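# Move bronze bushings from crate onto turntable disc upright

## Task

Lift every bronze bushing out of the crate and set it on the turntable's disc (the flat rotating plate, not the central hub), each one standing on one of its open ends and resting straight on the disc surface. Steel bushings stay in the crate. Do not end while any bushing is still being carried around by the spinning disc. The crate must stay level and seated inside its corner guides. The placement must hold without the robot supporting anything, and whatever the robot is still touching at the end must not drop by more than roughly a fingernail's width once left alone.

## Robot and tools

ROBOT. Two UR7e-type arms, left_arm and right_arm, each carrying a Robotiq 2F-85 two-finger gripper and a wrist camera. Their root links sit in the scene frame at left_arm (+0.012, +0.391, 0) m, quat_wxyz (+0.997, 0, 0, +0.075) and right_arm (+0.032, -0.473, 0) m, quat_wxyz (+0.999, 0, 0, +0.042). Joint speed and acceleration are capped, so after a big move an arm may not yet have arrived when the result returns.

FRAME. One shared scene frame: origin on the tabletop midway between the arms, +z up, +x outward over the table, left_arm on the +y side. The arm names do not refer to sides of any picture.

execute_actions. Argument "actions" is a list holding zero or one item; optional "pictures" (boolean) toggles camera images. An empty list only reports the state. An item with "rows" (1 to 15 rows) and optional "steps" (1 to 15, default 15) is a motion; each row lasts one control step of 1/30 s, and the final row repeats if steps exceed rows. An item with only "steps" (up to 300) is a wait, counted from the previous result, so your reply time uses part of it. A refused call moves nothing.

ROW LAYOUT. Every row has 18 numbers covering both arms, even if one stays still: left_arm's six joint targets, then its gripper position, force_limit, speed; then the same nine for right_arm. Joint numbers are absolute target angles in radians, ordered shoulder pan, shoulder lift, elbow, wrist 1, wrist 2, wrist 3, the same order as the Joint positions line. Stated ranges: pan -3.142 to 3.142, lift -6.283 to 6.283, elbow 0.000 to 3.142, each wrist -6.283 to 6.283. A target over 0.010 rad beyond a limit and farther out than the current angle is rejected; true limits can differ from the stated ones by up to 0.010 rad, and a target past the true limit is clipped there, which may be reported as "joint sent to its limit" (possibly about an earlier action). Per step the controller keeps each joint target within 0.575 rad of its measured angle, and scales all of an arm's targets back if they would put the gripper more than 100 mm from where it is. Commands are smoothed, trailing by about 0.17 s. Between calls the arms keep heading for the last row sent until they settle or a step is HELD.

GRIPPER NUMBERS, each in [-1, 1], absolute settings. position: +1 = fully open (85 mm), near -0.8 the pads touch, -1 closes until blocked. force_limit (per pad, 40 mm object, slow close): about 20 N at -1, 128 N at 0, 235 N at +1; very thin or small parts get less. speed of the gap: about 20 mm/s at -1, 85 at 0, 150 at +1; fast closing adds up to about 5 N (speed 0) or 12 N (speed +1). To keep a gripper unchanged, repeat its previous three numbers; a 0 is a real command. New force_limit or speed only applies after a position change of at least 0.01; to grip more gently, open first.

GRIPPER GEOMETRY. Fingers point along the gripper's +z, closing along its y axis. end_effector_position is the spot between the closed pads; closed fingertips reach about 19 mm past it, open ones about 6 mm. While closing the tips advance about 13 mm away from the wrist, so keep that clearance above a surface. A flat block sticks out about 9 cm from the last joint's axis toward the gripper's +x and rotates with it.

GRIPPING. Command -1, hold it, and confirm object_status = 2. Codes: 0 moving; 1 blocked while opening; 2 blocked while closing; 3 reached the target or pads met (a thin part may still be held). Any new position resets the code to 0 briefly. If a held part slips or is lost the fingers re-close on their own, except after closing at force_limit -1, where 2 persists even with nothing held. position_measured is in counts: 3 open, about 78 = 60 mm, 130 = 40 mm, 180 = 20 mm, 230 = pads together.

RESULTS. Per arm: end_effector_position (m), end_effector_quat_wxyz, linear and angular velocity (m/s, rad/s) in the scene frame; the reported position can be off, more so at far reach. Joint positions and Joint velocities, one block per arm. Wrist force (N) and Wrist torque along the end effector's own axes, with a steady offset up to about 4 N, noise up to 2.4 N, saturation near 50 N; pressing on a surface gives force pointing back into the arm; "no reading" is harmless. "joint command not followed" means a clearance check altered some joint targets; HELD marks steps where your row was partly not sent. MOTOR HOT appears from 70 °C; at 85 °C the arm is braked until cool (OVER-TEMPERATURE FAULT).

FAULTS. If contact torque hits a load limit (142 N m for pan, lift, elbow; 26.6 N m for each wrist; held weight included) or an outside force reaches 150 N, that arm halts for 10 s, drops the rest of the call and yields. Do not let the arms collide or push each other.

zoom_image: "camera" is cam_high, cam_low, cam_left_wrist or cam_right_wrist; "region" is [x0, y0, x1, y1] in pixels from the image's top-left, at most 504 by 504. Images: cam_high and cam_low 672x504, wrist cameras 504x504 (fisheye). cam_high sits near (1.19, -0.03, 1.01) looking down over the table; cam_low near (1.44, 0.03, 0.13) looking back low; calibration comes with the session.

read_manual: optional "section" ("licences"); returns licence text only.

finished_scene: "scene" = the current scene number; ends and grades it, irreversibly.

AVOID: dropping or slamming bushings, knocking anything off the table, tilting or shoving the crate out of its guides, hard pressing, and ending while parts still spin or rest on the gripper. Brief tugs on held parts or pushes on loose ones may occur.

Each tool is called after "Call:" as name(argument=value, ...) on one line, values as JSON.

## Session

Call:
execute_actions(actions=[])

Scene clock: 0.00 s of 7600.00 s.
left_arm: end_effector_position=(+0.3691, +0.7816, +0.1315) position_measured=3 object_status=3 end_effector_quat_wxyz=(-0.450, +0.679, -0.580, -0.009) end_effector_velocity=(-0.000, -0.000, -0.001) end_effector_angular_velocity=(-0.001, +0.002, -0.001) | right_arm: end_effector_position=(+0.3059, -0.4553, +0.2125) position_measured=3 object_status=3 end_effector_quat_wxyz=(+0.226, +0.106, +0.963, +0.103) end_effector_velocity=(-0.000, +0.000, -0.000) end_effector_angular_velocity=(+0.000, +0.001, -0.000)
Joint positions: left_arm=[ 0.206 -1.389  2.587 -3.631 -1.155 -1.178] | right_arm=[-1.293 -2.769  2.438 -1.264 -1.069 -0.984]
Joint velocities: left_arm=[ 0.     0.001  0.     0.    -0.001  0.001] | right_arm=[ 0.    -0.001  0.     0.    -0.001  0.   ]
Wrist force (N, on the end effector, along its own x y z axes, offset not removed): no reading
Wrist torque (N m, same axes, about the end effector's origin, offset not removed): no reading

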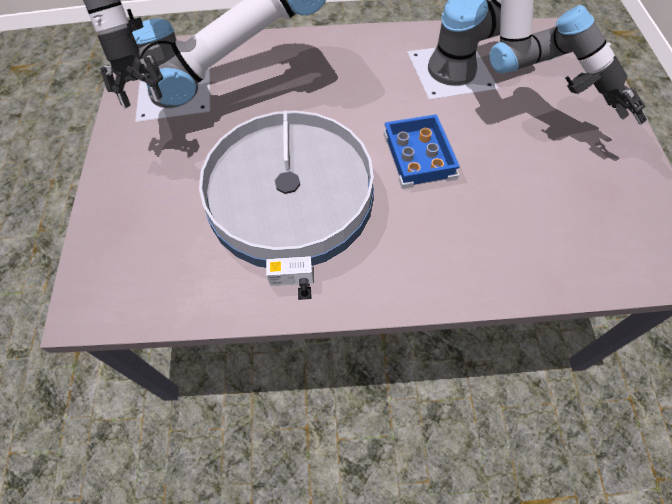

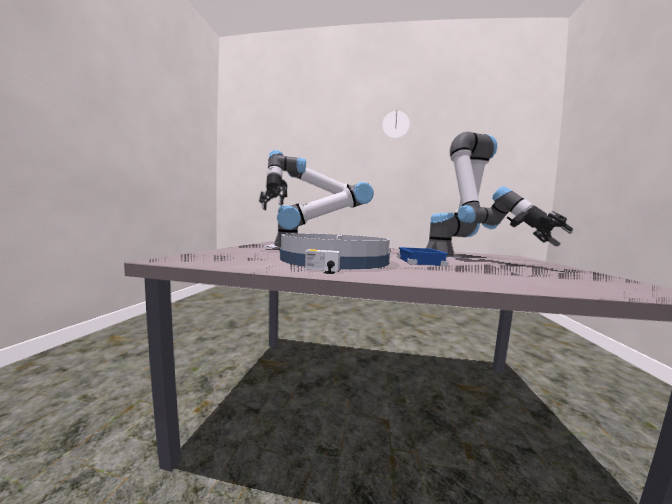

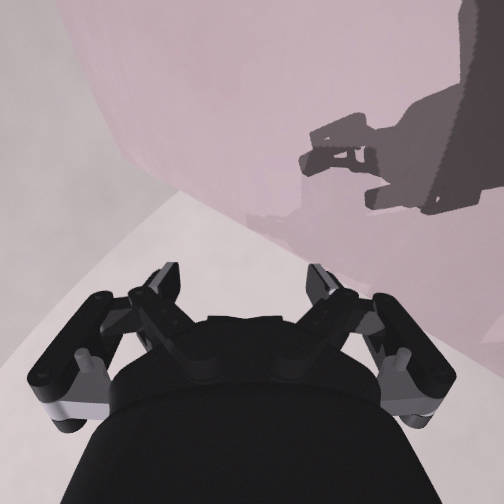

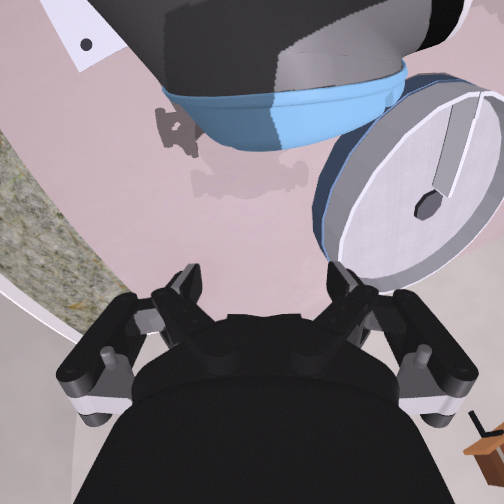

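Call:
zoom_image(camera="cam_high", region=[370, 100, 480, 200])

Call:
zoom_image(camera="cam_high", region=[190, 100, 390, 310])

Region (370, 100, 480, 200) of cam_high's 672x504 image, scaled by 4.582, with more detail than that image has; it fills the top 458 rows of this view, and the rest is white.

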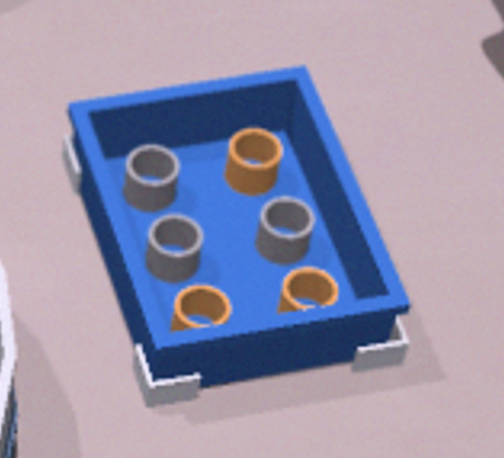

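Region (190, 100, 390, 310) of cam_high's 672x504 image, scaled by 2.400, with more detail than that image has; it fills the left 480 columns of this view, and the rest is white.

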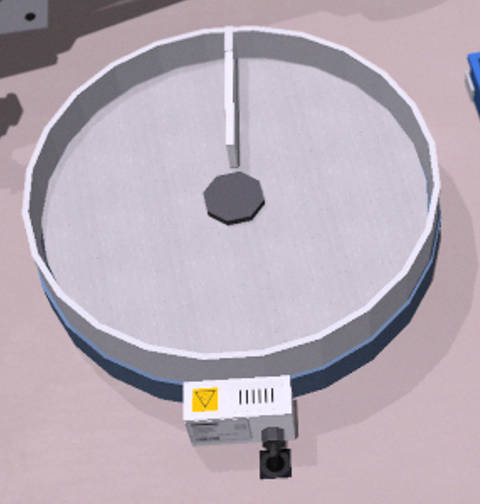

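Call:
execute_actions(actions=[{"rows":[[-0.836,-1.823,2.232,-1.98,-1.571,-0.796,0.25,-0.6,0,-1.293,-2.769,2.438,-1.264,-1.069,-0.984,1,0,0]],"steps":15}], pictures=false)

Call:
execute_actions(actions=[{"steps":60}])

Scene clock: 25.90 s of 7600.00 s.
left_arm: end_effector_position=(+0.5349, +0.5863, +0.2201) position_measured=92 object_status=0 end_effector_quat_wxyz=(+0.428, -0.469, +0.763, -0.121) end_effector_velocity=(+0.206, -0.547, +0.125) end_effector_angular_velocity=(+0.028, +0.234, -1.350) | right_arm: end_effector_position=(+0.3058, -0.4554, +0.2124) position_measured=3 object_status=3 end_effector_quat_wxyz=(+0.226, +0.106, +0.963, +0.103) end_effector_velocity=(+0.000, -0.000, +0.000) end_effector_angular_velocity=(+0.001, -0.000, -0.000)
Joint positions: left_arm=[-0.139 -1.602  2.411 -3.285 -1.36  -0.989] | right_arm=[-1.293 -2.769  2.438 -1.264 -1.069 -0.984]
Joint velocities: left_arm=[-0.866 -0.38  -0.31   0.854 -0.361  0.33 ] | right_arm=[-0.     0.001 -0.     0.     0.001 -0.   ]
Wrist force (N, on the end effector, along its own x y z axes, offset not removed): left_arm=[-0.6 -0.3 2.1] | right_arm=[0.2 -0.8 0.8]
Wrist torque (N m, same axes, about the end effector's origin, offset not removed): left_arm=[-0.15 0.03 0.07] | right_arm=[-0.16 -0.13 -0.07]
Steps of this call (steps 1 to 762: nothing new was sent; steps 763 to 777: all 15 steps of this action). Readings (joint positions | what the end effector reports):
763: left_arm=[0.206 -1.390 2.586 -3.630 -1.156 -1.177] | right_arm=[-1.293 -2.769 2.438 -1.264 -1.069 -0.984] | left_arm position_measured=3 object_status=0 | right_arm position_measured=3 object_status=3
764: left_arm=[0.198 -1.398 2.579 -3.622 -1.164 -1.169] | right_arm=[-1.293 -2.769 2.438 -1.264 -1.069 -0.984] | left_arm position_measured=4 object_status=0 | right_arm position_measured=3 object_status=3
766: left_arm=[0.151 -1.434 2.549 -3.575 -1.199 -1.137] | right_arm=[-1.293 -2.769 2.438 -1.264 -1.069 -0.984] | left_arm position_measured=13 object_status=0 | right_arm position_measured=3 object_status=3
770: left_arm=[0.053 -1.501 2.494 -3.477 -1.263 -1.078] | right_arm=[-1.293 -2.769 2.438 -1.264 -1.069 -0.984] | left_arm position_measured=41 object_status=0 | right_arm position_measured=3 object_status=3
777: the state above

Scene clock: 27.90 s of 7600.00 s.
left_arm: end_effector_position=(+0.3701, +0.2703, +0.1503) position_measured=98 object_status=3 end_effector_quat_wxyz=(+0.000, -0.055, +0.998, -0.000) end_effector_velocity=(-0.000, +0.000, -0.001) end_effector_angular_velocity=(+0.002, +0.002, +0.001) | right_arm: end_effector_position=(+0.3058, -0.4554, +0.2124) position_measured=3 object_status=3 end_effector_quat_wxyz=(+0.226, +0.106, +0.963, +0.103) end_effector_velocity=(+0.000, +0.000, +0.000) end_effector_angular_velocity=(+0.001, +0.000, -0.001)
Joint positions: left_arm=[-0.836 -1.823  2.232 -1.98  -1.571 -0.796] | right_arm=[-1.293 -2.769  2.438 -1.264 -1.069 -0.984]
Joint velocities: left_arm=[ 0.     0.001  0.     0.001  0.    -0.001] | right_arm=[ 0.     0.001 -0.     0.     0.     0.001]
Wrist force (N, on the end effector, along its own x y z axes, offset not removed): left_arm=[1.7 1.1 2.0] | right_arm=[-1.5 -2.3 0.8]
Wrist torque (N m, same axes, about the end effector's origin, offset not removed): left_arm=[0.11 -0.38 0.07] | right_arm=[-0.46 0.14 -0.10]
Steps of this call (steps 1 to 60: the robot went on to your last target). Readings (joint positions | what the end effector reports):
1: left_arm=[-0.168 -1.615 2.401 -3.256 -1.372 -0.978] | right_arm=[-1.293 -2.769 2.438 -1.264 -1.069 -0.984] | left_arm position_measured=95 object_status=0 | right_arm position_measured=3 object_status=3
2: left_arm=[-0.198 -1.627 2.391 -3.226 -1.383 -0.968] | right_arm=[-1.293 -2.769 2.438 -1.264 -1.069 -0.984] | left_arm position_measured=96 object_status=0 | right_arm position_measured=3 object_status=3
4: left_arm=[-0.260 -1.650 2.373 -3.164 -1.405 -0.948] | right_arm=[-1.293 -2.769 2.438 -1.264 -1.069 -0.984] | left_arm position_measured=97 object_status=0 | right_arm position_measured=3 object_status=3
8: left_arm=[-0.388 -1.691 2.339 -3.033 -1.445 -0.912] | right_arm=[-1.293 -2.769 2.438 -1.264 -1.069 -0.984] | left_arm position_measured=98 object_status=0 | right_arm position_measured=3 object_status=3
60: the state above
All arms were judged still, so your last target was given up. Only a new action makes them travel on or press farther. Fingers that are still opening or closing keep moving.
camera_calibration (this result's frames):
cam_left_wrist: T_world_to_cam=[[-0.143063, 0.98902, 0.0370468, -0.2247], [0.936093, 0.123064, 0.329524, -0.41353], [0.321346, 0.0818221, -0.94342, 0.152209], [0, 0, 0, 1]] pos_world=[0.306045, 0.260669, 0.288189]
cam_right_wrist: T_world_to_cam=[[0.211395, 0.951357, 0.224127, 0.329255], [0.681726, -0.307838, 0.663691, -0.475613], [0.700401, 0.0124919, -0.71364, 0.0935767], [0, 0, 0, 1]] pos_world=[0.189093, -0.46082, 0.308645]

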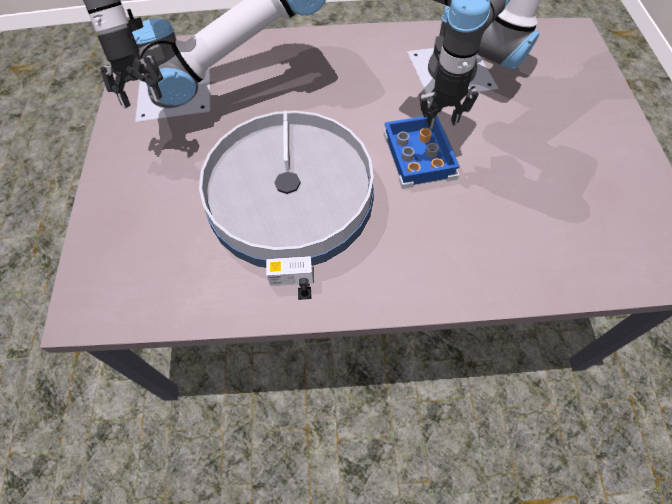

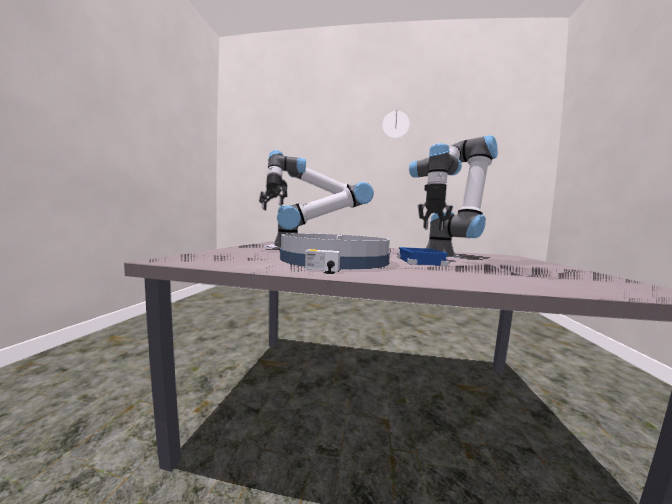

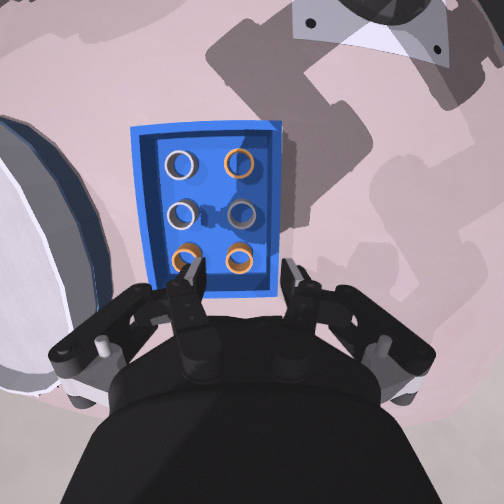

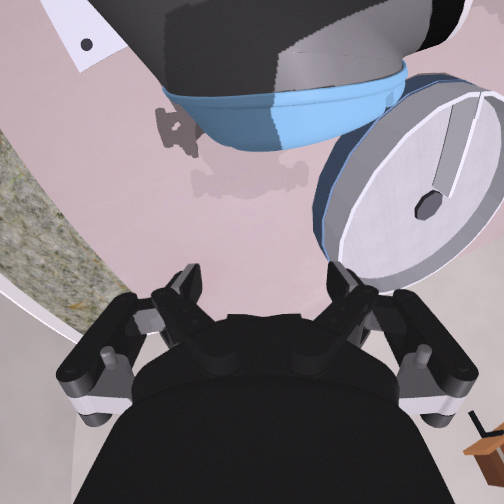

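Call:
zoom_image(camera="cam_left_wrist", region=[120, 110, 320, 310])

Call:
zoom_image(camera="cam_low", region=[270, 200, 470, 290])

Region (120, 110, 320, 310) of cam_left_wrist's 504x504 image, scaled by 2.520, with more detail than that image has.

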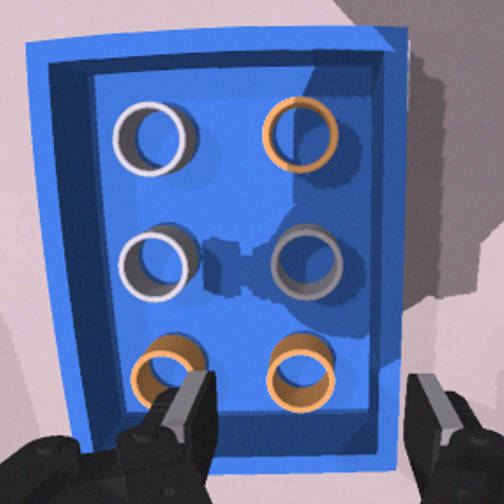

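Region (270, 200, 470, 290) of cam_low's 672x504 image, scaled by 2.520, with more detail than that image has; it fills the top 227 rows of this view, and the rest is white.

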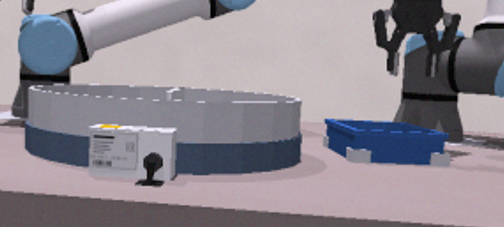

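Call:
execute_actions(actions=[{"rows":[[-0.87,-1.835,2.28,-2.015,-1.571,-0.95,0,-0.6,0,-1.293,-2.769,2.438,-1.264,-1.069,-0.984,1,0,0],[-0.87,-1.835,2.28,-2.015,-1.571,-0.95,0,-0.6,0,-1.293,-2.769,2.438,-1.264,-1.069,-0.984,1,0,0],[-0.92,-1.855,2.35,-2.07,-1.571,-1.2,0,-0.6,0,-1.293,-2.769,2.438,-1.264,-1.069,-0.984,1,0,0],[-0.92,-1.855,2.35,-2.07,-1.571,-1.2,0,-0.6,0,-1.293,-2.769,2.438,-1.264,-1.069,-0.984,1,0,0],[-1.0134,-1.8888,2.4793,-2.1613,-1.571,-1.683,0,-0.6,0,-1.293,-2.769,2.438,-1.264,-1.069,-0.984,1,0,0]],"steps":15}], pictures=false)

Call:
execute_actions(actions=[{"steps":25}])

Scene clock: 71.47 s of 7600.00 s.
left_arm: end_effector_position=(+0.3059, +0.2553, +0.0826) position_measured=128 object_status=0 end_effector_quat_wxyz=(+0.000, -0.368, +0.930, -0.000) end_effector_velocity=(-0.024, +0.001, -0.025) end_effector_angular_velocity=(+0.005, +0.004, +0.650) | right_arm: end_effector_position=(+0.3058, -0.4554, +0.2124) position_measured=3 object_status=3 end_effector_quat_wxyz=(+0.226, +0.106, +0.963, +0.103) end_effector_velocity=(-0.000, -0.000, +0.000) end_effector_angular_velocity=(-0.000, +0.000, -0.001)
Joint positions: left_arm=[-1.007 -1.887  2.471 -2.155 -1.571 -1.612] | right_arm=[-1.293 -2.769  2.438 -1.264 -1.069 -0.984]
Joint velocities: left_arm=[-0.061 -0.021  0.087 -0.06   0.001 -0.711] | right_arm=[-0. -0. -0.  0. -0.  0.]
Wrist force (N, on the end effector, along its own x y z axes, offset not removed): left_arm=[1.4 3.0 3.0] | right_arm=[1.6 -2.7 0.8]
Wrist torque (N m, same axes, about the end effector's origin, offset not removed): left_arm=[0.44 -0.41 -0.01] | right_arm=[-0.43 -0.36 -0.04]
Steps of this call (steps 1 to 1292: nothing new was sent; steps 1293 to 1307: all 15 steps of this action). Readings (joint positions | what the end effector reports):
1293: left_arm=[-0.836 -1.823 2.232 -1.980 -1.571 -0.796] | right_arm=[-1.293 -2.769 2.438 -1.264 -1.069 -0.984] | left_arm position_measured=98 object_status=0 | right_arm position_measured=3 object_status=3
1294: left_arm=[-0.841 -1.825 2.238 -1.985 -1.571 -0.805] | right_arm=[-1.293 -2.769 2.438 -1.264 -1.069 -0.984] | left_arm position_measured=99 object_status=0 | right_arm position_measured=3 object_status=3
1296: left_arm=[-0.861 -1.833 2.265 -2.006 -1.571 -0.872] | right_arm=[-1.293 -2.769 2.438 -1.264 -1.069 -0.984] | left_arm position_measured=108 object_status=0 | right_arm position_measured=3 object_status=3
1300: left_arm=[-0.950 -1.867 2.386 -2.097 -1.571 -1.154] | right_arm=[-1.293 -2.769 2.438 -1.264 -1.069 -0.984] | left_arm position_measured=126 object_status=0 | right_arm position_measured=3 object_status=3
1307: the state above

Scene clock: 72.30 s of 7600.00 s.
left_arm: end_effector_position=(+0.3035, +0.2554, +0.0800) position_measured=128 object_status=3 end_effector_quat_wxyz=(-0.000, -0.398, +0.917, -0.000) end_effector_velocity=(+0.000, -0.000, +0.000) end_effector_angular_velocity=(-0.000, -0.001, -0.001) | right_arm: end_effector_position=(+0.3058, -0.4554, +0.2124) position_measured=3 object_status=3 end_effector_quat_wxyz=(+0.226, +0.106, +0.963, +0.103) end_effector_velocity=(-0.001, -0.000, -0.000) end_effector_angular_velocity=(-0.001, +0.002, -0.001)
Joint positions: left_arm=[-1.013 -1.889  2.479 -2.161 -1.571 -1.683] | right_arm=[-1.293 -2.769  2.438 -1.264 -1.069 -0.984]
Joint velocities: left_arm=[-0.    -0.     0.    -0.     0.001  0.   ] | right_arm=[ 0.    -0.001  0.     0.    -0.002  0.001]
Wrist force (N, on the end effector, along its own x y z axes, offset not removed): left_arm=[1.6 -0.1 1.0] | right_arm=[0.8 -1.9 1.2]
Wrist torque (N m, same axes, about the end effector's origin, offset not removed): left_arm=[-0.18 -0.34 -0.07] | right_arm=[-0.31 -0.24 -0.03]
Steps of this call (steps 1 to 25: the robot went on to your last target). Readings (joint positions | what the end effector reports):
1: left_arm=[-1.009 -1.887 2.473 -2.157 -1.571 -1.633] | right_arm=[-1.293 -2.769 2.438 -1.264 -1.069 -0.984] | left_arm position_measured=128 object_status=0 | right_arm position_measured=3 object_status=3
2: left_arm=[-1.010 -1.888 2.475 -2.158 -1.571 -1.647] | right_arm=[-1.293 -2.769 2.438 -1.264 -1.069 -0.984] | left_arm position_measured=128 object_status=3 | right_arm position_measured=3 object_status=3
4: left_arm=[-1.012 -1.888 2.477 -2.160 -1.571 -1.665] | right_arm=[-1.293 -2.769 2.438 -1.264 -1.069 -0.984] | left_arm position_measured=128 object_status=3 | right_arm position_measured=3 object_status=3
8: left_arm=[-1.013 -1.889 2.479 -2.161 -1.571 -1.678] | right_arm=[-1.293 -2.769 2.438 -1.264 -1.069 -0.984] | left_arm position_measured=128 object_status=3 | right_arm position_measured=3 object_status=3
25: the state above
camera_calibration (this result's frames):
cam_left_wrist: T_world_to_cam=[[-0.752885, 0.657091, 0.0373601, 0.0529842], [0.63009, 0.703222, 0.329341, -0.381516], [0.190134, 0.271496, -0.943472, 0.0999035], [0, 0, 0, 1]] pos_world=[0.261285, 0.206351, 0.217925]
cam_right_wrist: T_world_to_cam=[[0.211393, 0.951362, 0.224107, 0.329261], [0.68172, -0.307824, 0.663703, -0.475608], [0.700407, 0.0124758, -0.713634, 0.093568], [0, 0, 0, 1]] pos_world=[0.189092, -0.460817, 0.308646]

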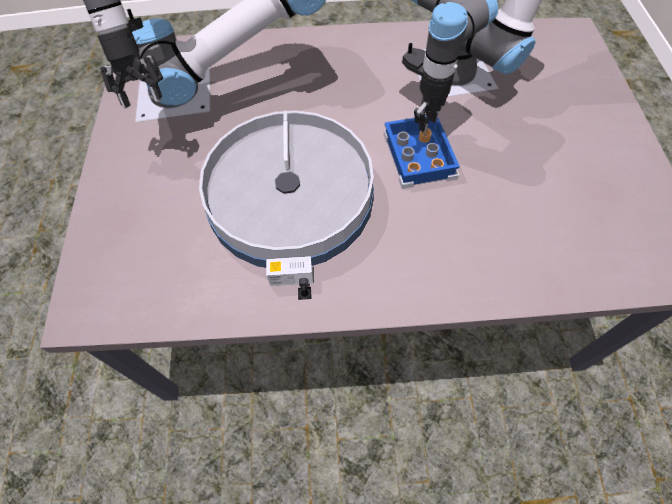

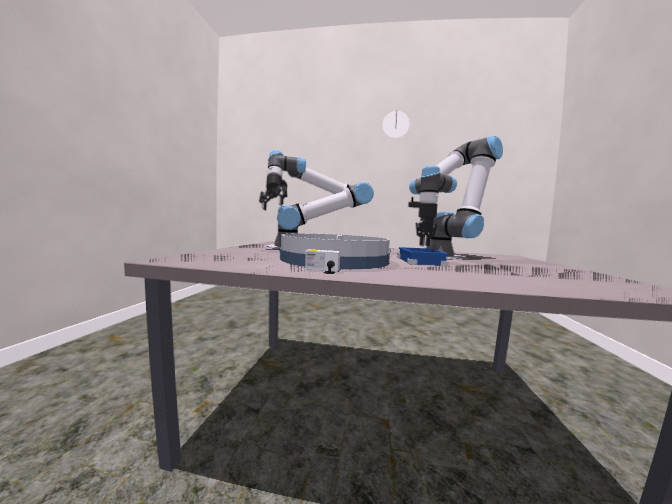

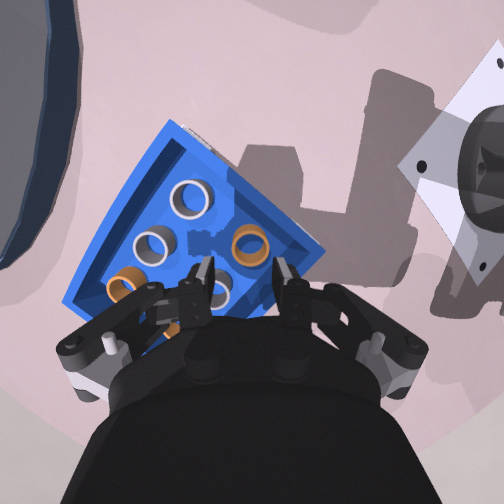

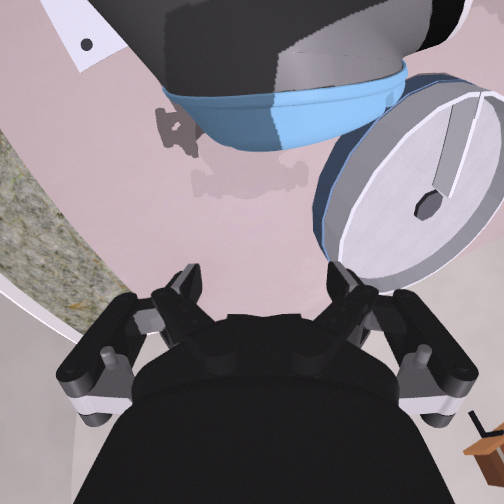

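Call:
execute_actions(actions=[{"rows":[[-1.0158,-1.8498,2.5254,-2.2464,-1.571,-1.683,0,-0.6,0,-1.293,-2.769,2.438,-1.264,-1.069,-0.984,1,0,0]],"steps":15}])

Call:
zoom_image(camera="cam_left_wrist", region=[160, 180, 360, 330])

Scene clock: 81.40 s of 7600.00 s.
left_arm: end_effector_position=(+0.3007, +0.2576, +0.0583) position_measured=128 object_status=3 end_effector_quat_wxyz=(-0.000, -0.397, +0.918, -0.000) end_effector_velocity=(-0.000, -0.000, -0.002) end_effector_angular_velocity=(-0.001, -0.001, -0.002) | right_arm: end_effector_position=(+0.3058, -0.4554, +0.2124) position_measured=3 object_status=3 end_effector_quat_wxyz=(+0.226, +0.106, +0.963, +0.103) end_effector_velocity=(-0.000, -0.000, -0.000) end_effector_angular_velocity=(+0.000, +0.001, +0.001)
Joint positions: left_arm=[-1.016 -1.85   2.525 -2.245 -1.571 -1.683] | right_arm=[-1.293 -2.769  2.438 -1.264 -1.069 -0.984]
Joint velocities: left_arm=[-0.001  0.004  0.005 -0.011  0.     0.   ] | right_arm=[ 0.     0.001 -0.     0.    -0.001 -0.001]
Wrist force (N, on the end effector, along its own x y z axes, offset not removed): left_arm=[1.7 1.8 1.7] | right_arm=[0.6 -1.9 1.3]
Wrist torque (N m, same axes, about the end effector's origin, offset not removed): left_arm=[0.12 -0.36 -0.05] | right_arm=[-0.36 -0.19 0.07]
Steps of this call (steps 1 to 15: the robot went on to your last target; steps 16 to 258: nothing new was sent; steps 259 to 273: all 15 steps of this action). Readings (joint positions | what the end effector reports):
259: left_arm=[-1.013 -1.888 2.480 -2.162 -1.571 -1.683] | right_arm=[-1.293 -2.769 2.438 -1.264 -1.069 -0.984] | left_arm position_measured=128 object_status=3 | right_arm position_measured=3 object_status=3
260: left_arm=[-1.014 -1.883 2.486 -2.170 -1.571 -1.683] | right_arm=[-1.293 -2.769 2.438 -1.264 -1.069 -0.984] | left_arm position_measured=128 object_status=3 | right_arm position_measured=3 object_status=3
262: left_arm=[-1.015 -1.868 2.504 -2.203 -1.571 -1.683] | right_arm=[-1.293 -2.769 2.438 -1.264 -1.069 -0.984] | left_arm position_measured=128 object_status=3 | right_arm position_measured=3 object_status=3
266: left_arm=[-1.016 -1.855 2.520 -2.235 -1.571 -1.683] | right_arm=[-1.293 -2.769 2.438 -1.264 -1.069 -0.984] | left_arm position_measured=128 object_status=3 | right_arm position_measured=3 object_status=3
273: the state above
camera_calibration (this result's frames):
cam_left_wrist: T_world_to_cam=[[-0.751333, 0.658865, 0.0373682, 0.0492768], [0.631749, 0.701732, 0.329342, -0.374261], [0.190769, 0.271053, -0.943471, 0.0792137], [0, 0, 0, 1]] pos_world=[0.258351, 0.208693, 0.196154]
cam_right_wrist: T_world_to_cam=[[0.211393, 0.951362, 0.224107, 0.329261], [0.68172, -0.307824, 0.663703, -0.475608], [0.700407, 0.0124758, -0.713634, 0.0935679], [0, 0, 0, 1]] pos_world=[0.189092, -0.460817, 0.308646]

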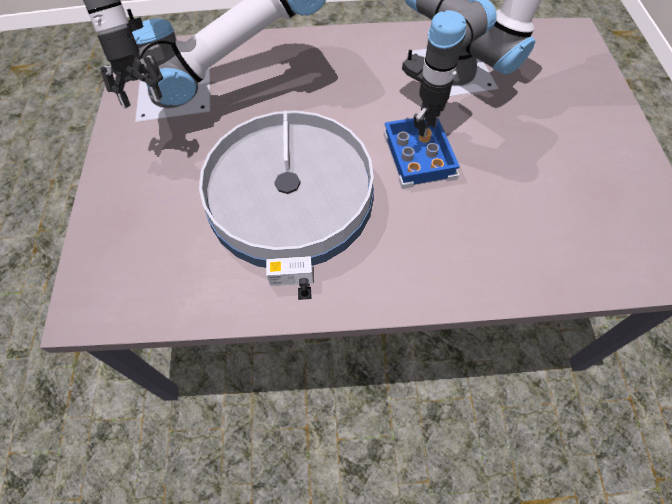

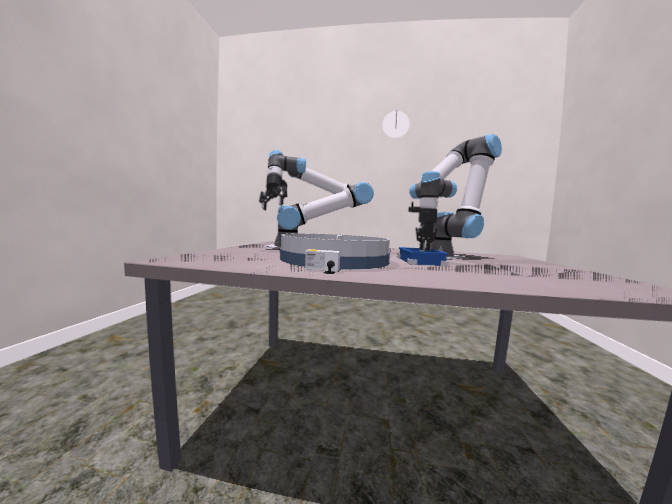

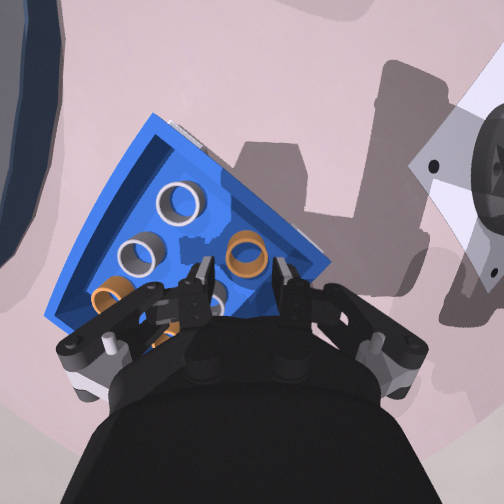

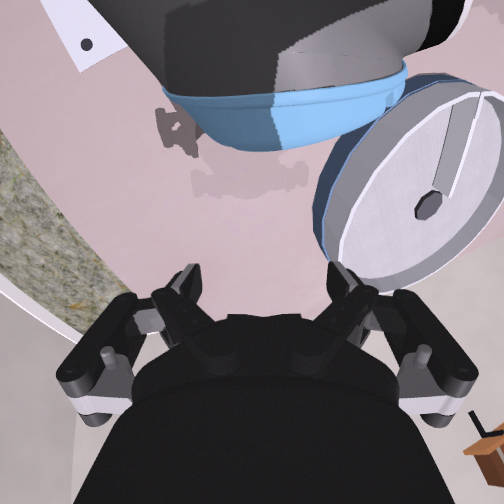

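Region (160, 180, 360, 330) of cam_left_wrist's 504x504 image, scaled by 2.520, with more detail than that image has; it fills the top 378 rows of this view, and the rest is white.

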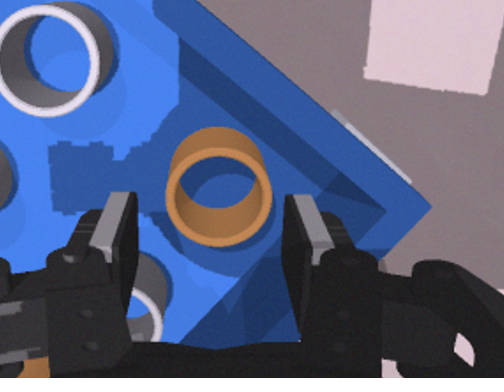

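Call:
execute_actions(actions=[{"rows":[[-1.0158,-1.836,2.5335,-2.268,-1.571,-1.683,0,-0.6,0,-1.293,-2.769,2.438,-1.264,-1.069,-0.984,1,0,0],[-1.0158,-1.836,2.5335,-2.268,-1.571,-1.683,0,-0.6,0,-1.293,-2.769,2.438,-1.264,-1.069,-0.984,1,0,0],[-1.0158,-1.822,2.5415,-2.29,-1.571,-1.683,0,-0.6,0,-1.293,-2.769,2.438,-1.264,-1.069,-0.984,1,0,0],[-1.0158,-1.822,2.5415,-2.29,-1.571,-1.683,0,-0.6,0,-1.293,-2.769,2.438,-1.264,-1.069,-0.984,1,0,0],[-1.0158,-1.801,2.5536,-2.3235,-1.571,-1.683,0,-0.6,0,-1.293,-2.769,2.438,-1.264,-1.069,-0.984,1,0,0],[-1.0158,-1.801,2.5536,-2.3235,-1.571,-1.683,0,-0.6,0,-1.293,-2.769,2.438,-1.264,-1.069,-0.984,1,0,0],[-1.0158,-1.7799,2.5657,-2.3566,-1.571,-1.683,0,-0.6,0,-1.293,-2.769,2.438,-1.264,-1.069,-0.984,1,0,0]],"steps":15}])

Scene clock: 92.17 s of 7600.00 s.
left_arm: end_effector_position=(+0.3007, +0.2577, +0.0341) position_measured=128 object_status=3 end_effector_quat_wxyz=(-0.000, -0.397, +0.918, +0.000) end_effector_velocity=(-0.000, -0.000, -0.011) end_effector_angular_velocity=(-0.002, -0.001, -0.001) | right_arm: end_effector_position=(+0.3058, -0.4554, +0.2124) position_measured=3 object_status=3 end_effector_quat_wxyz=(+0.226, +0.106, +0.963, +0.103) end_effector_velocity=(+0.000, +0.000, -0.000) end_effector_angular_velocity=(+0.000, -0.000, +0.002)
Joint positions: left_arm=[-1.016 -1.783  2.564 -2.352 -1.571 -1.683] | right_arm=[-1.293 -2.769  2.438 -1.264 -1.069 -0.984]
Joint velocities: left_arm=[-0.     0.031  0.018 -0.051 -0.     0.   ] | right_arm=[ 0.001  0.     0.     0.     0.    -0.001]
Wrist force (N, on the end effector, along its own x y z axes, offset not removed): left_arm=[0.0 1.4 0.1] | right_arm=[0.3 -1.6 0.6]
Wrist torque (N m, same axes, about the end effector's origin, offset not removed): left_arm=[0.11 -0.11 -0.04] | right_arm=[-0.22 -0.08 -0.04]
Steps of this call (steps 1 to 15: the robot went on to your last target; steps 16 to 308: nothing new was sent; steps 309 to 323: all 15 steps of this action). Readings (joint positions | what the end effector reports):
309: left_arm=[-1.016 -1.850 2.526 -2.247 -1.571 -1.683] | right_arm=[-1.293 -2.769 2.438 -1.264 -1.069 -0.984] | left_arm position_measured=128 object_status=3 | right_arm position_measured=3 object_status=3
310: left_arm=[-1.016 -1.847 2.527 -2.250 -1.571 -1.683] | right_arm=[-1.293 -2.769 2.438 -1.264 -1.069 -0.984] | left_arm position_measured=128 object_status=3 | right_arm position_measured=3 object_status=3
312: left_arm=[-1.016 -1.840 2.531 -2.262 -1.571 -1.683] | right_arm=[-1.293 -2.769 2.438 -1.264 -1.069 -0.984] | left_arm position_measured=128 object_status=3 | right_arm position_measured=3 object_status=3
316: left_arm=[-1.016 -1.812 2.548 -2.305 -1.571 -1.683] | right_arm=[-1.293 -2.769 2.438 -1.264 -1.069 -0.984] | left_arm position_measured=128 object_status=3 | right_arm position_measured=3 object_status=3
323: the state above
camera_calibration (this result's frames):
cam_left_wrist: T_world_to_cam=[[-0.75131, 0.658884, 0.0374915, 0.0501311], [0.631796, 0.701682, 0.329357, -0.366293], [0.190701, 0.271136, -0.943461, 0.0563917], [0, 0, 0, 1]] pos_world=[0.258333, 0.208701, 0.171965]
cam_right_wrist: T_world_to_cam=[[0.211393, 0.951362, 0.224107, 0.329261], [0.68172, -0.307824, 0.663704, -0.475608], [0.700407, 0.0124757, -0.713634, 0.0935678], [0, 0, 0, 1]] pos_world=[0.189092, -0.460817, 0.308646]

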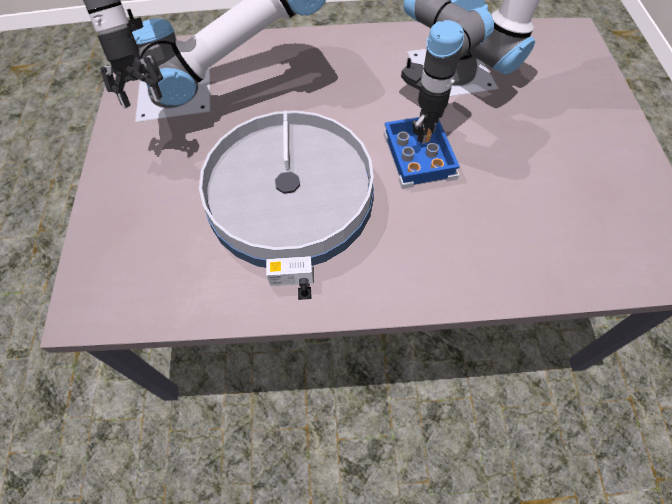

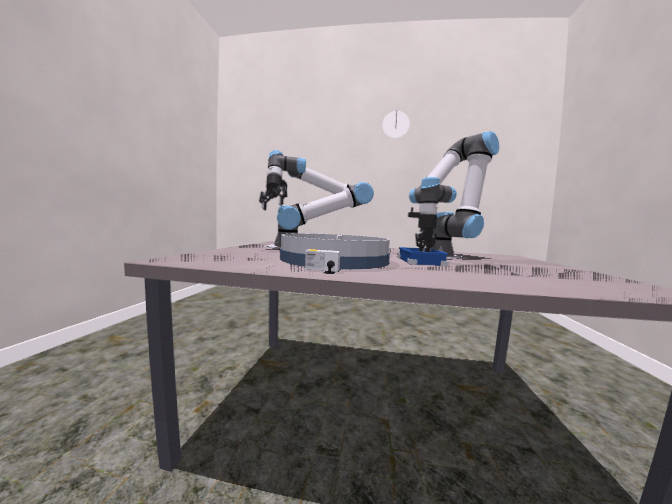

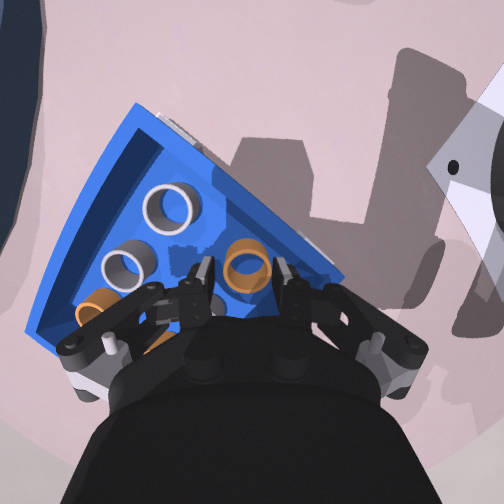

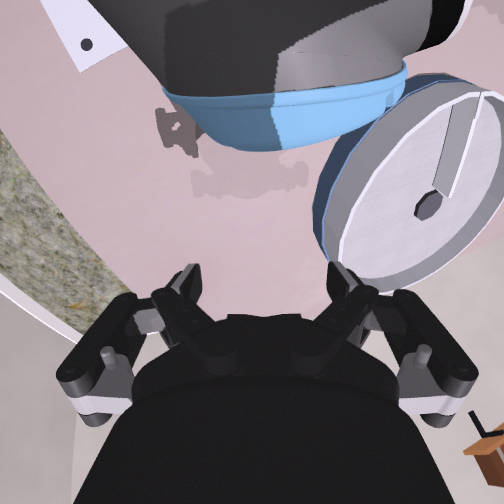

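Call:
execute_actions(actions=[{"rows":[[-1.028,-1.7715,2.5705,-2.37,-1.571,-1.695,0,-0.6,0,-1.293,-2.769,2.438,-1.264,-1.069,-0.984,1,0,0],[-1.028,-1.7715,2.5705,-2.37,-1.571,-1.695,0,-0.6,0,-1.293,-2.769,2.438,-1.264,-1.069,-0.984,1,0,0],[-1.028,-1.7715,2.5705,-2.37,-1.571,-1.695,0,-0.6,0,-1.293,-2.769,2.438,-1.264,-1.069,-0.984,1,0,0],[-1.028,-1.7715,2.5705,-2.37,-1.571,-1.695,0,-0.6,0,-1.293,-2.769,2.438,-1.264,-1.069,-0.984,1,0,0],[-1.028,-1.7715,2.5705,-2.37,-1.571,-1.695,0,-0.6,0,-1.293,-2.769,2.438,-1.264,-1.069,-0.984,1,0,0],[-1.028,-1.7715,2.5705,-2.37,-1.571,-1.695,-1,-0.6,-0.6,-1.293,-2.769,2.438,-1.264,-1.069,-0.984,1,0,0]],"steps":15}], pictures=false)

Call:
execute_actions(actions=[{"steps":8}])

Scene clock: 104.90 s of 7600.00 s.
left_arm: end_effector_position=(+0.2990, +0.2543, +0.0302) position_measured=154 object_status=0 end_effector_quat_wxyz=(-0.000, -0.397, +0.918, -0.000) end_effector_velocity=(+0.000, -0.001, +0.000) end_effector_angular_velocity=(-0.002, -0.001, -0.000) | right_arm: end_effector_position=(+0.3058, -0.4554, +0.2124) position_measured=3 object_status=3 end_effector_quat_wxyz=(+0.226, +0.106, +0.963, +0.103) end_effector_velocity=(-0.000, +0.000, -0.000) end_effector_angular_velocity=(+0.000, +0.000, +0.001)
Joint positions: left_arm=[-1.028 -1.772  2.57  -2.37  -1.571 -1.695] | right_arm=[-1.293 -2.769  2.438 -1.264 -1.069 -0.984]
Joint velocities: left_arm=[-0.001  0.    -0.001 -0.001 -0.    -0.001] | right_arm=[ 0.     0.001  0.    -0.    -0.    -0.001]
Wrist force (N, on the end effector, along its own x y z axes, offset not removed): left_arm=[-0.1 7.2 -19.2] | right_arm=[0.5 -2.0 1.7]
Wrist torque (N m, same axes, about the end effector's origin, offset not removed): left_arm=[-0.07 -0.37 0.04] | right_arm=[-0.37 -0.15 0.07]
Steps of this call (steps 1 to 15: the robot went on to your last target; steps 16 to 367: nothing new was sent; steps 368 to 382: all 15 steps of this action). Readings (joint positions | what the end effector reports):
368: left_arm=[-1.016 -1.780 2.566 -2.357 -1.571 -1.683] | right_arm=[-1.293 -2.769 2.438 -1.264 -1.069 -0.984] | left_arm position_measured=128 object_status=3 | right_arm position_measured=3 object_status=3
369: left_arm=[-1.018 -1.778 2.567 -2.359 -1.571 -1.685] | right_arm=[-1.293 -2.769 2.438 -1.264 -1.069 -0.984] | left_arm position_measured=128 object_status=3 | right_arm position_measured=3 object_status=3
371: left_arm=[-1.022 -1.775 2.568 -2.364 -1.571 -1.690] | right_arm=[-1.293 -2.769 2.438 -1.264 -1.069 -0.984] | left_arm position_measured=128 object_status=3 | right_arm position_measured=3 object_status=3
375: left_arm=[-1.027 -1.772 2.570 -2.368 -1.571 -1.694] | right_arm=[-1.293 -2.769 2.438 -1.264 -1.069 -0.984] | left_arm position_measured=131 object_status=0 | right_arm position_measured=3 object_status=3
382: the state above

Scene clock: 105.17 s of 7600.00 s.
left_arm: end_effector_position=(+0.2989, +0.2542, +0.0302) position_measured=154 object_status=2 end_effector_quat_wxyz=(-0.000, -0.397, +0.918, -0.000) end_effector_velocity=(-0.000, -0.000, -0.000) end_effector_angular_velocity=(+0.000, +0.001, -0.000) | right_arm: end_effector_position=(+0.3058, -0.4554, +0.2124) position_measured=3 object_status=3 end_effector_quat_wxyz=(+0.226, +0.106, +0.963, +0.103) end_effector_velocity=(-0.000, -0.000, -0.000) end_effector_angular_velocity=(+0.001, +0.001, -0.001)
Joint positions: left_arm=[-1.028 -1.772  2.57  -2.37  -1.571 -1.695] | right_arm=[-1.293 -2.769  2.438 -1.264 -1.069 -0.984]
Joint velocities: left_arm=[-0.001  0.     0.     0.    -0.    -0.001] | right_arm=[-0.     0.001  0.    -0.    -0.     0.   ]
Wrist force (N, on the end effector, along its own x y z axes, offset not removed): left_arm=[-3.6 8.5 -23.8] | right_arm=[0.1 -1.0 0.2]
Wrist torque (N m, same axes, about the end effector's origin, offset not removed): left_arm=[-0.36 -0.28 0.08] | right_arm=[-0.15 -0.03 -0.08]
Steps of this call (steps 1 to 8: the robot went on to your last target). Readings (joint positions | what the end effector reports):
1: left_arm=[-1.028 -1.772 2.570 -2.370 -1.571 -1.695] | right_arm=[-1.293 -2.769 2.438 -1.264 -1.069 -0.984] | left_arm position_measured=154 object_status=0 | right_arm position_measured=3 object_status=3
2: left_arm=[-1.028 -1.772 2.570 -2.370 -1.571 -1.695] | right_arm=[-1.293 -2.769 2.438 -1.264 -1.069 -0.984] | left_arm position_measured=154 object_status=0 | right_arm position_measured=3 object_status=3
4: left_arm=[-1.028 -1.772 2.570 -2.370 -1.571 -1.695] | right_arm=[-1.293 -2.769 2.438 -1.264 -1.069 -0.984] | left_arm position_measured=154 object_status=0 | right_arm position_measured=3 object_status=3
8: the state above
camera_calibration (this result's frames):
cam_left_wrist: T_world_to_cam=[[-0.7512, 0.659033, 0.0370544, 0.0511724], [0.631831, 0.701678, 0.329298, -0.36153], [0.191018, 0.270781, -0.943499, 0.0539502], [0, 0, 0, 1]] pos_world=[0.256561, 0.205345, 0.168057]
cam_right_wrist: T_world_to_cam=[[0.211393, 0.951362, 0.224107, 0.329261], [0.68172, -0.307823, 0.663703, -0.475608], [0.700407, 0.012476, -0.713634, 0.093568], [0, 0, 0, 1]] pos_world=[0.189092, -0.460817, 0.308646]

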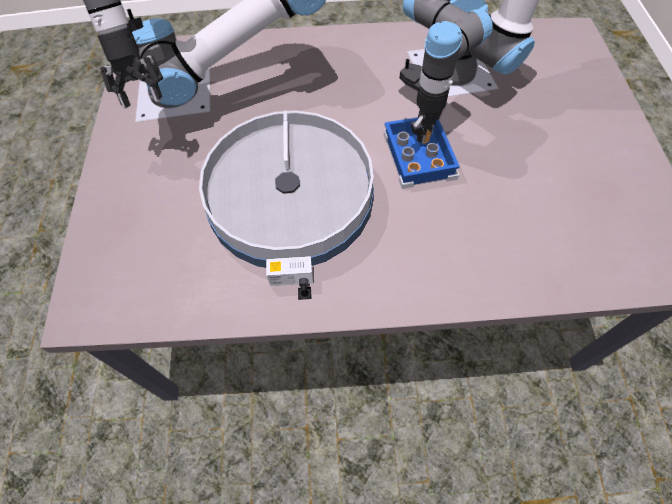

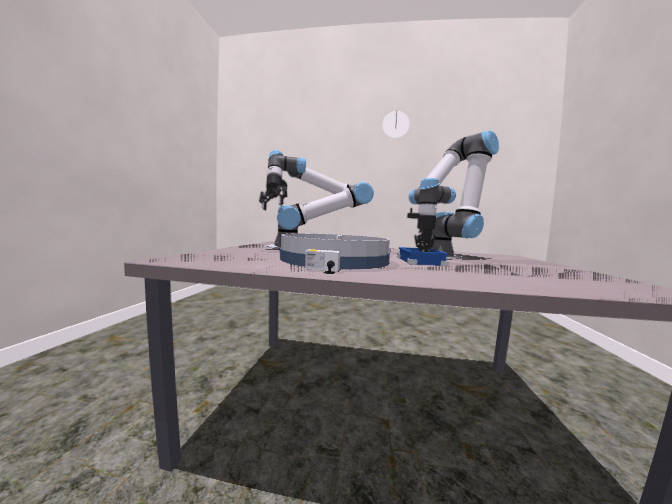

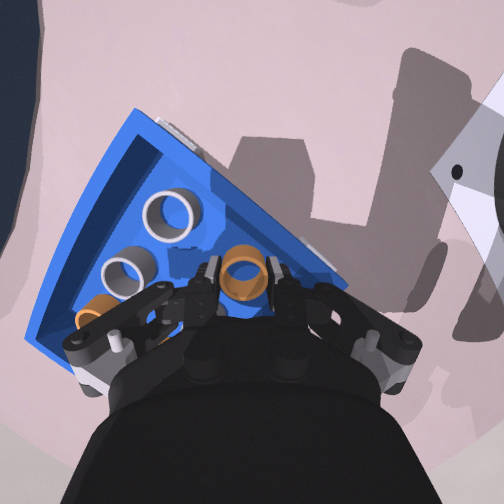

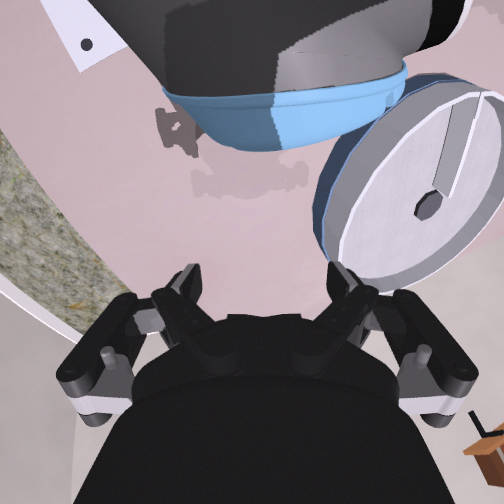

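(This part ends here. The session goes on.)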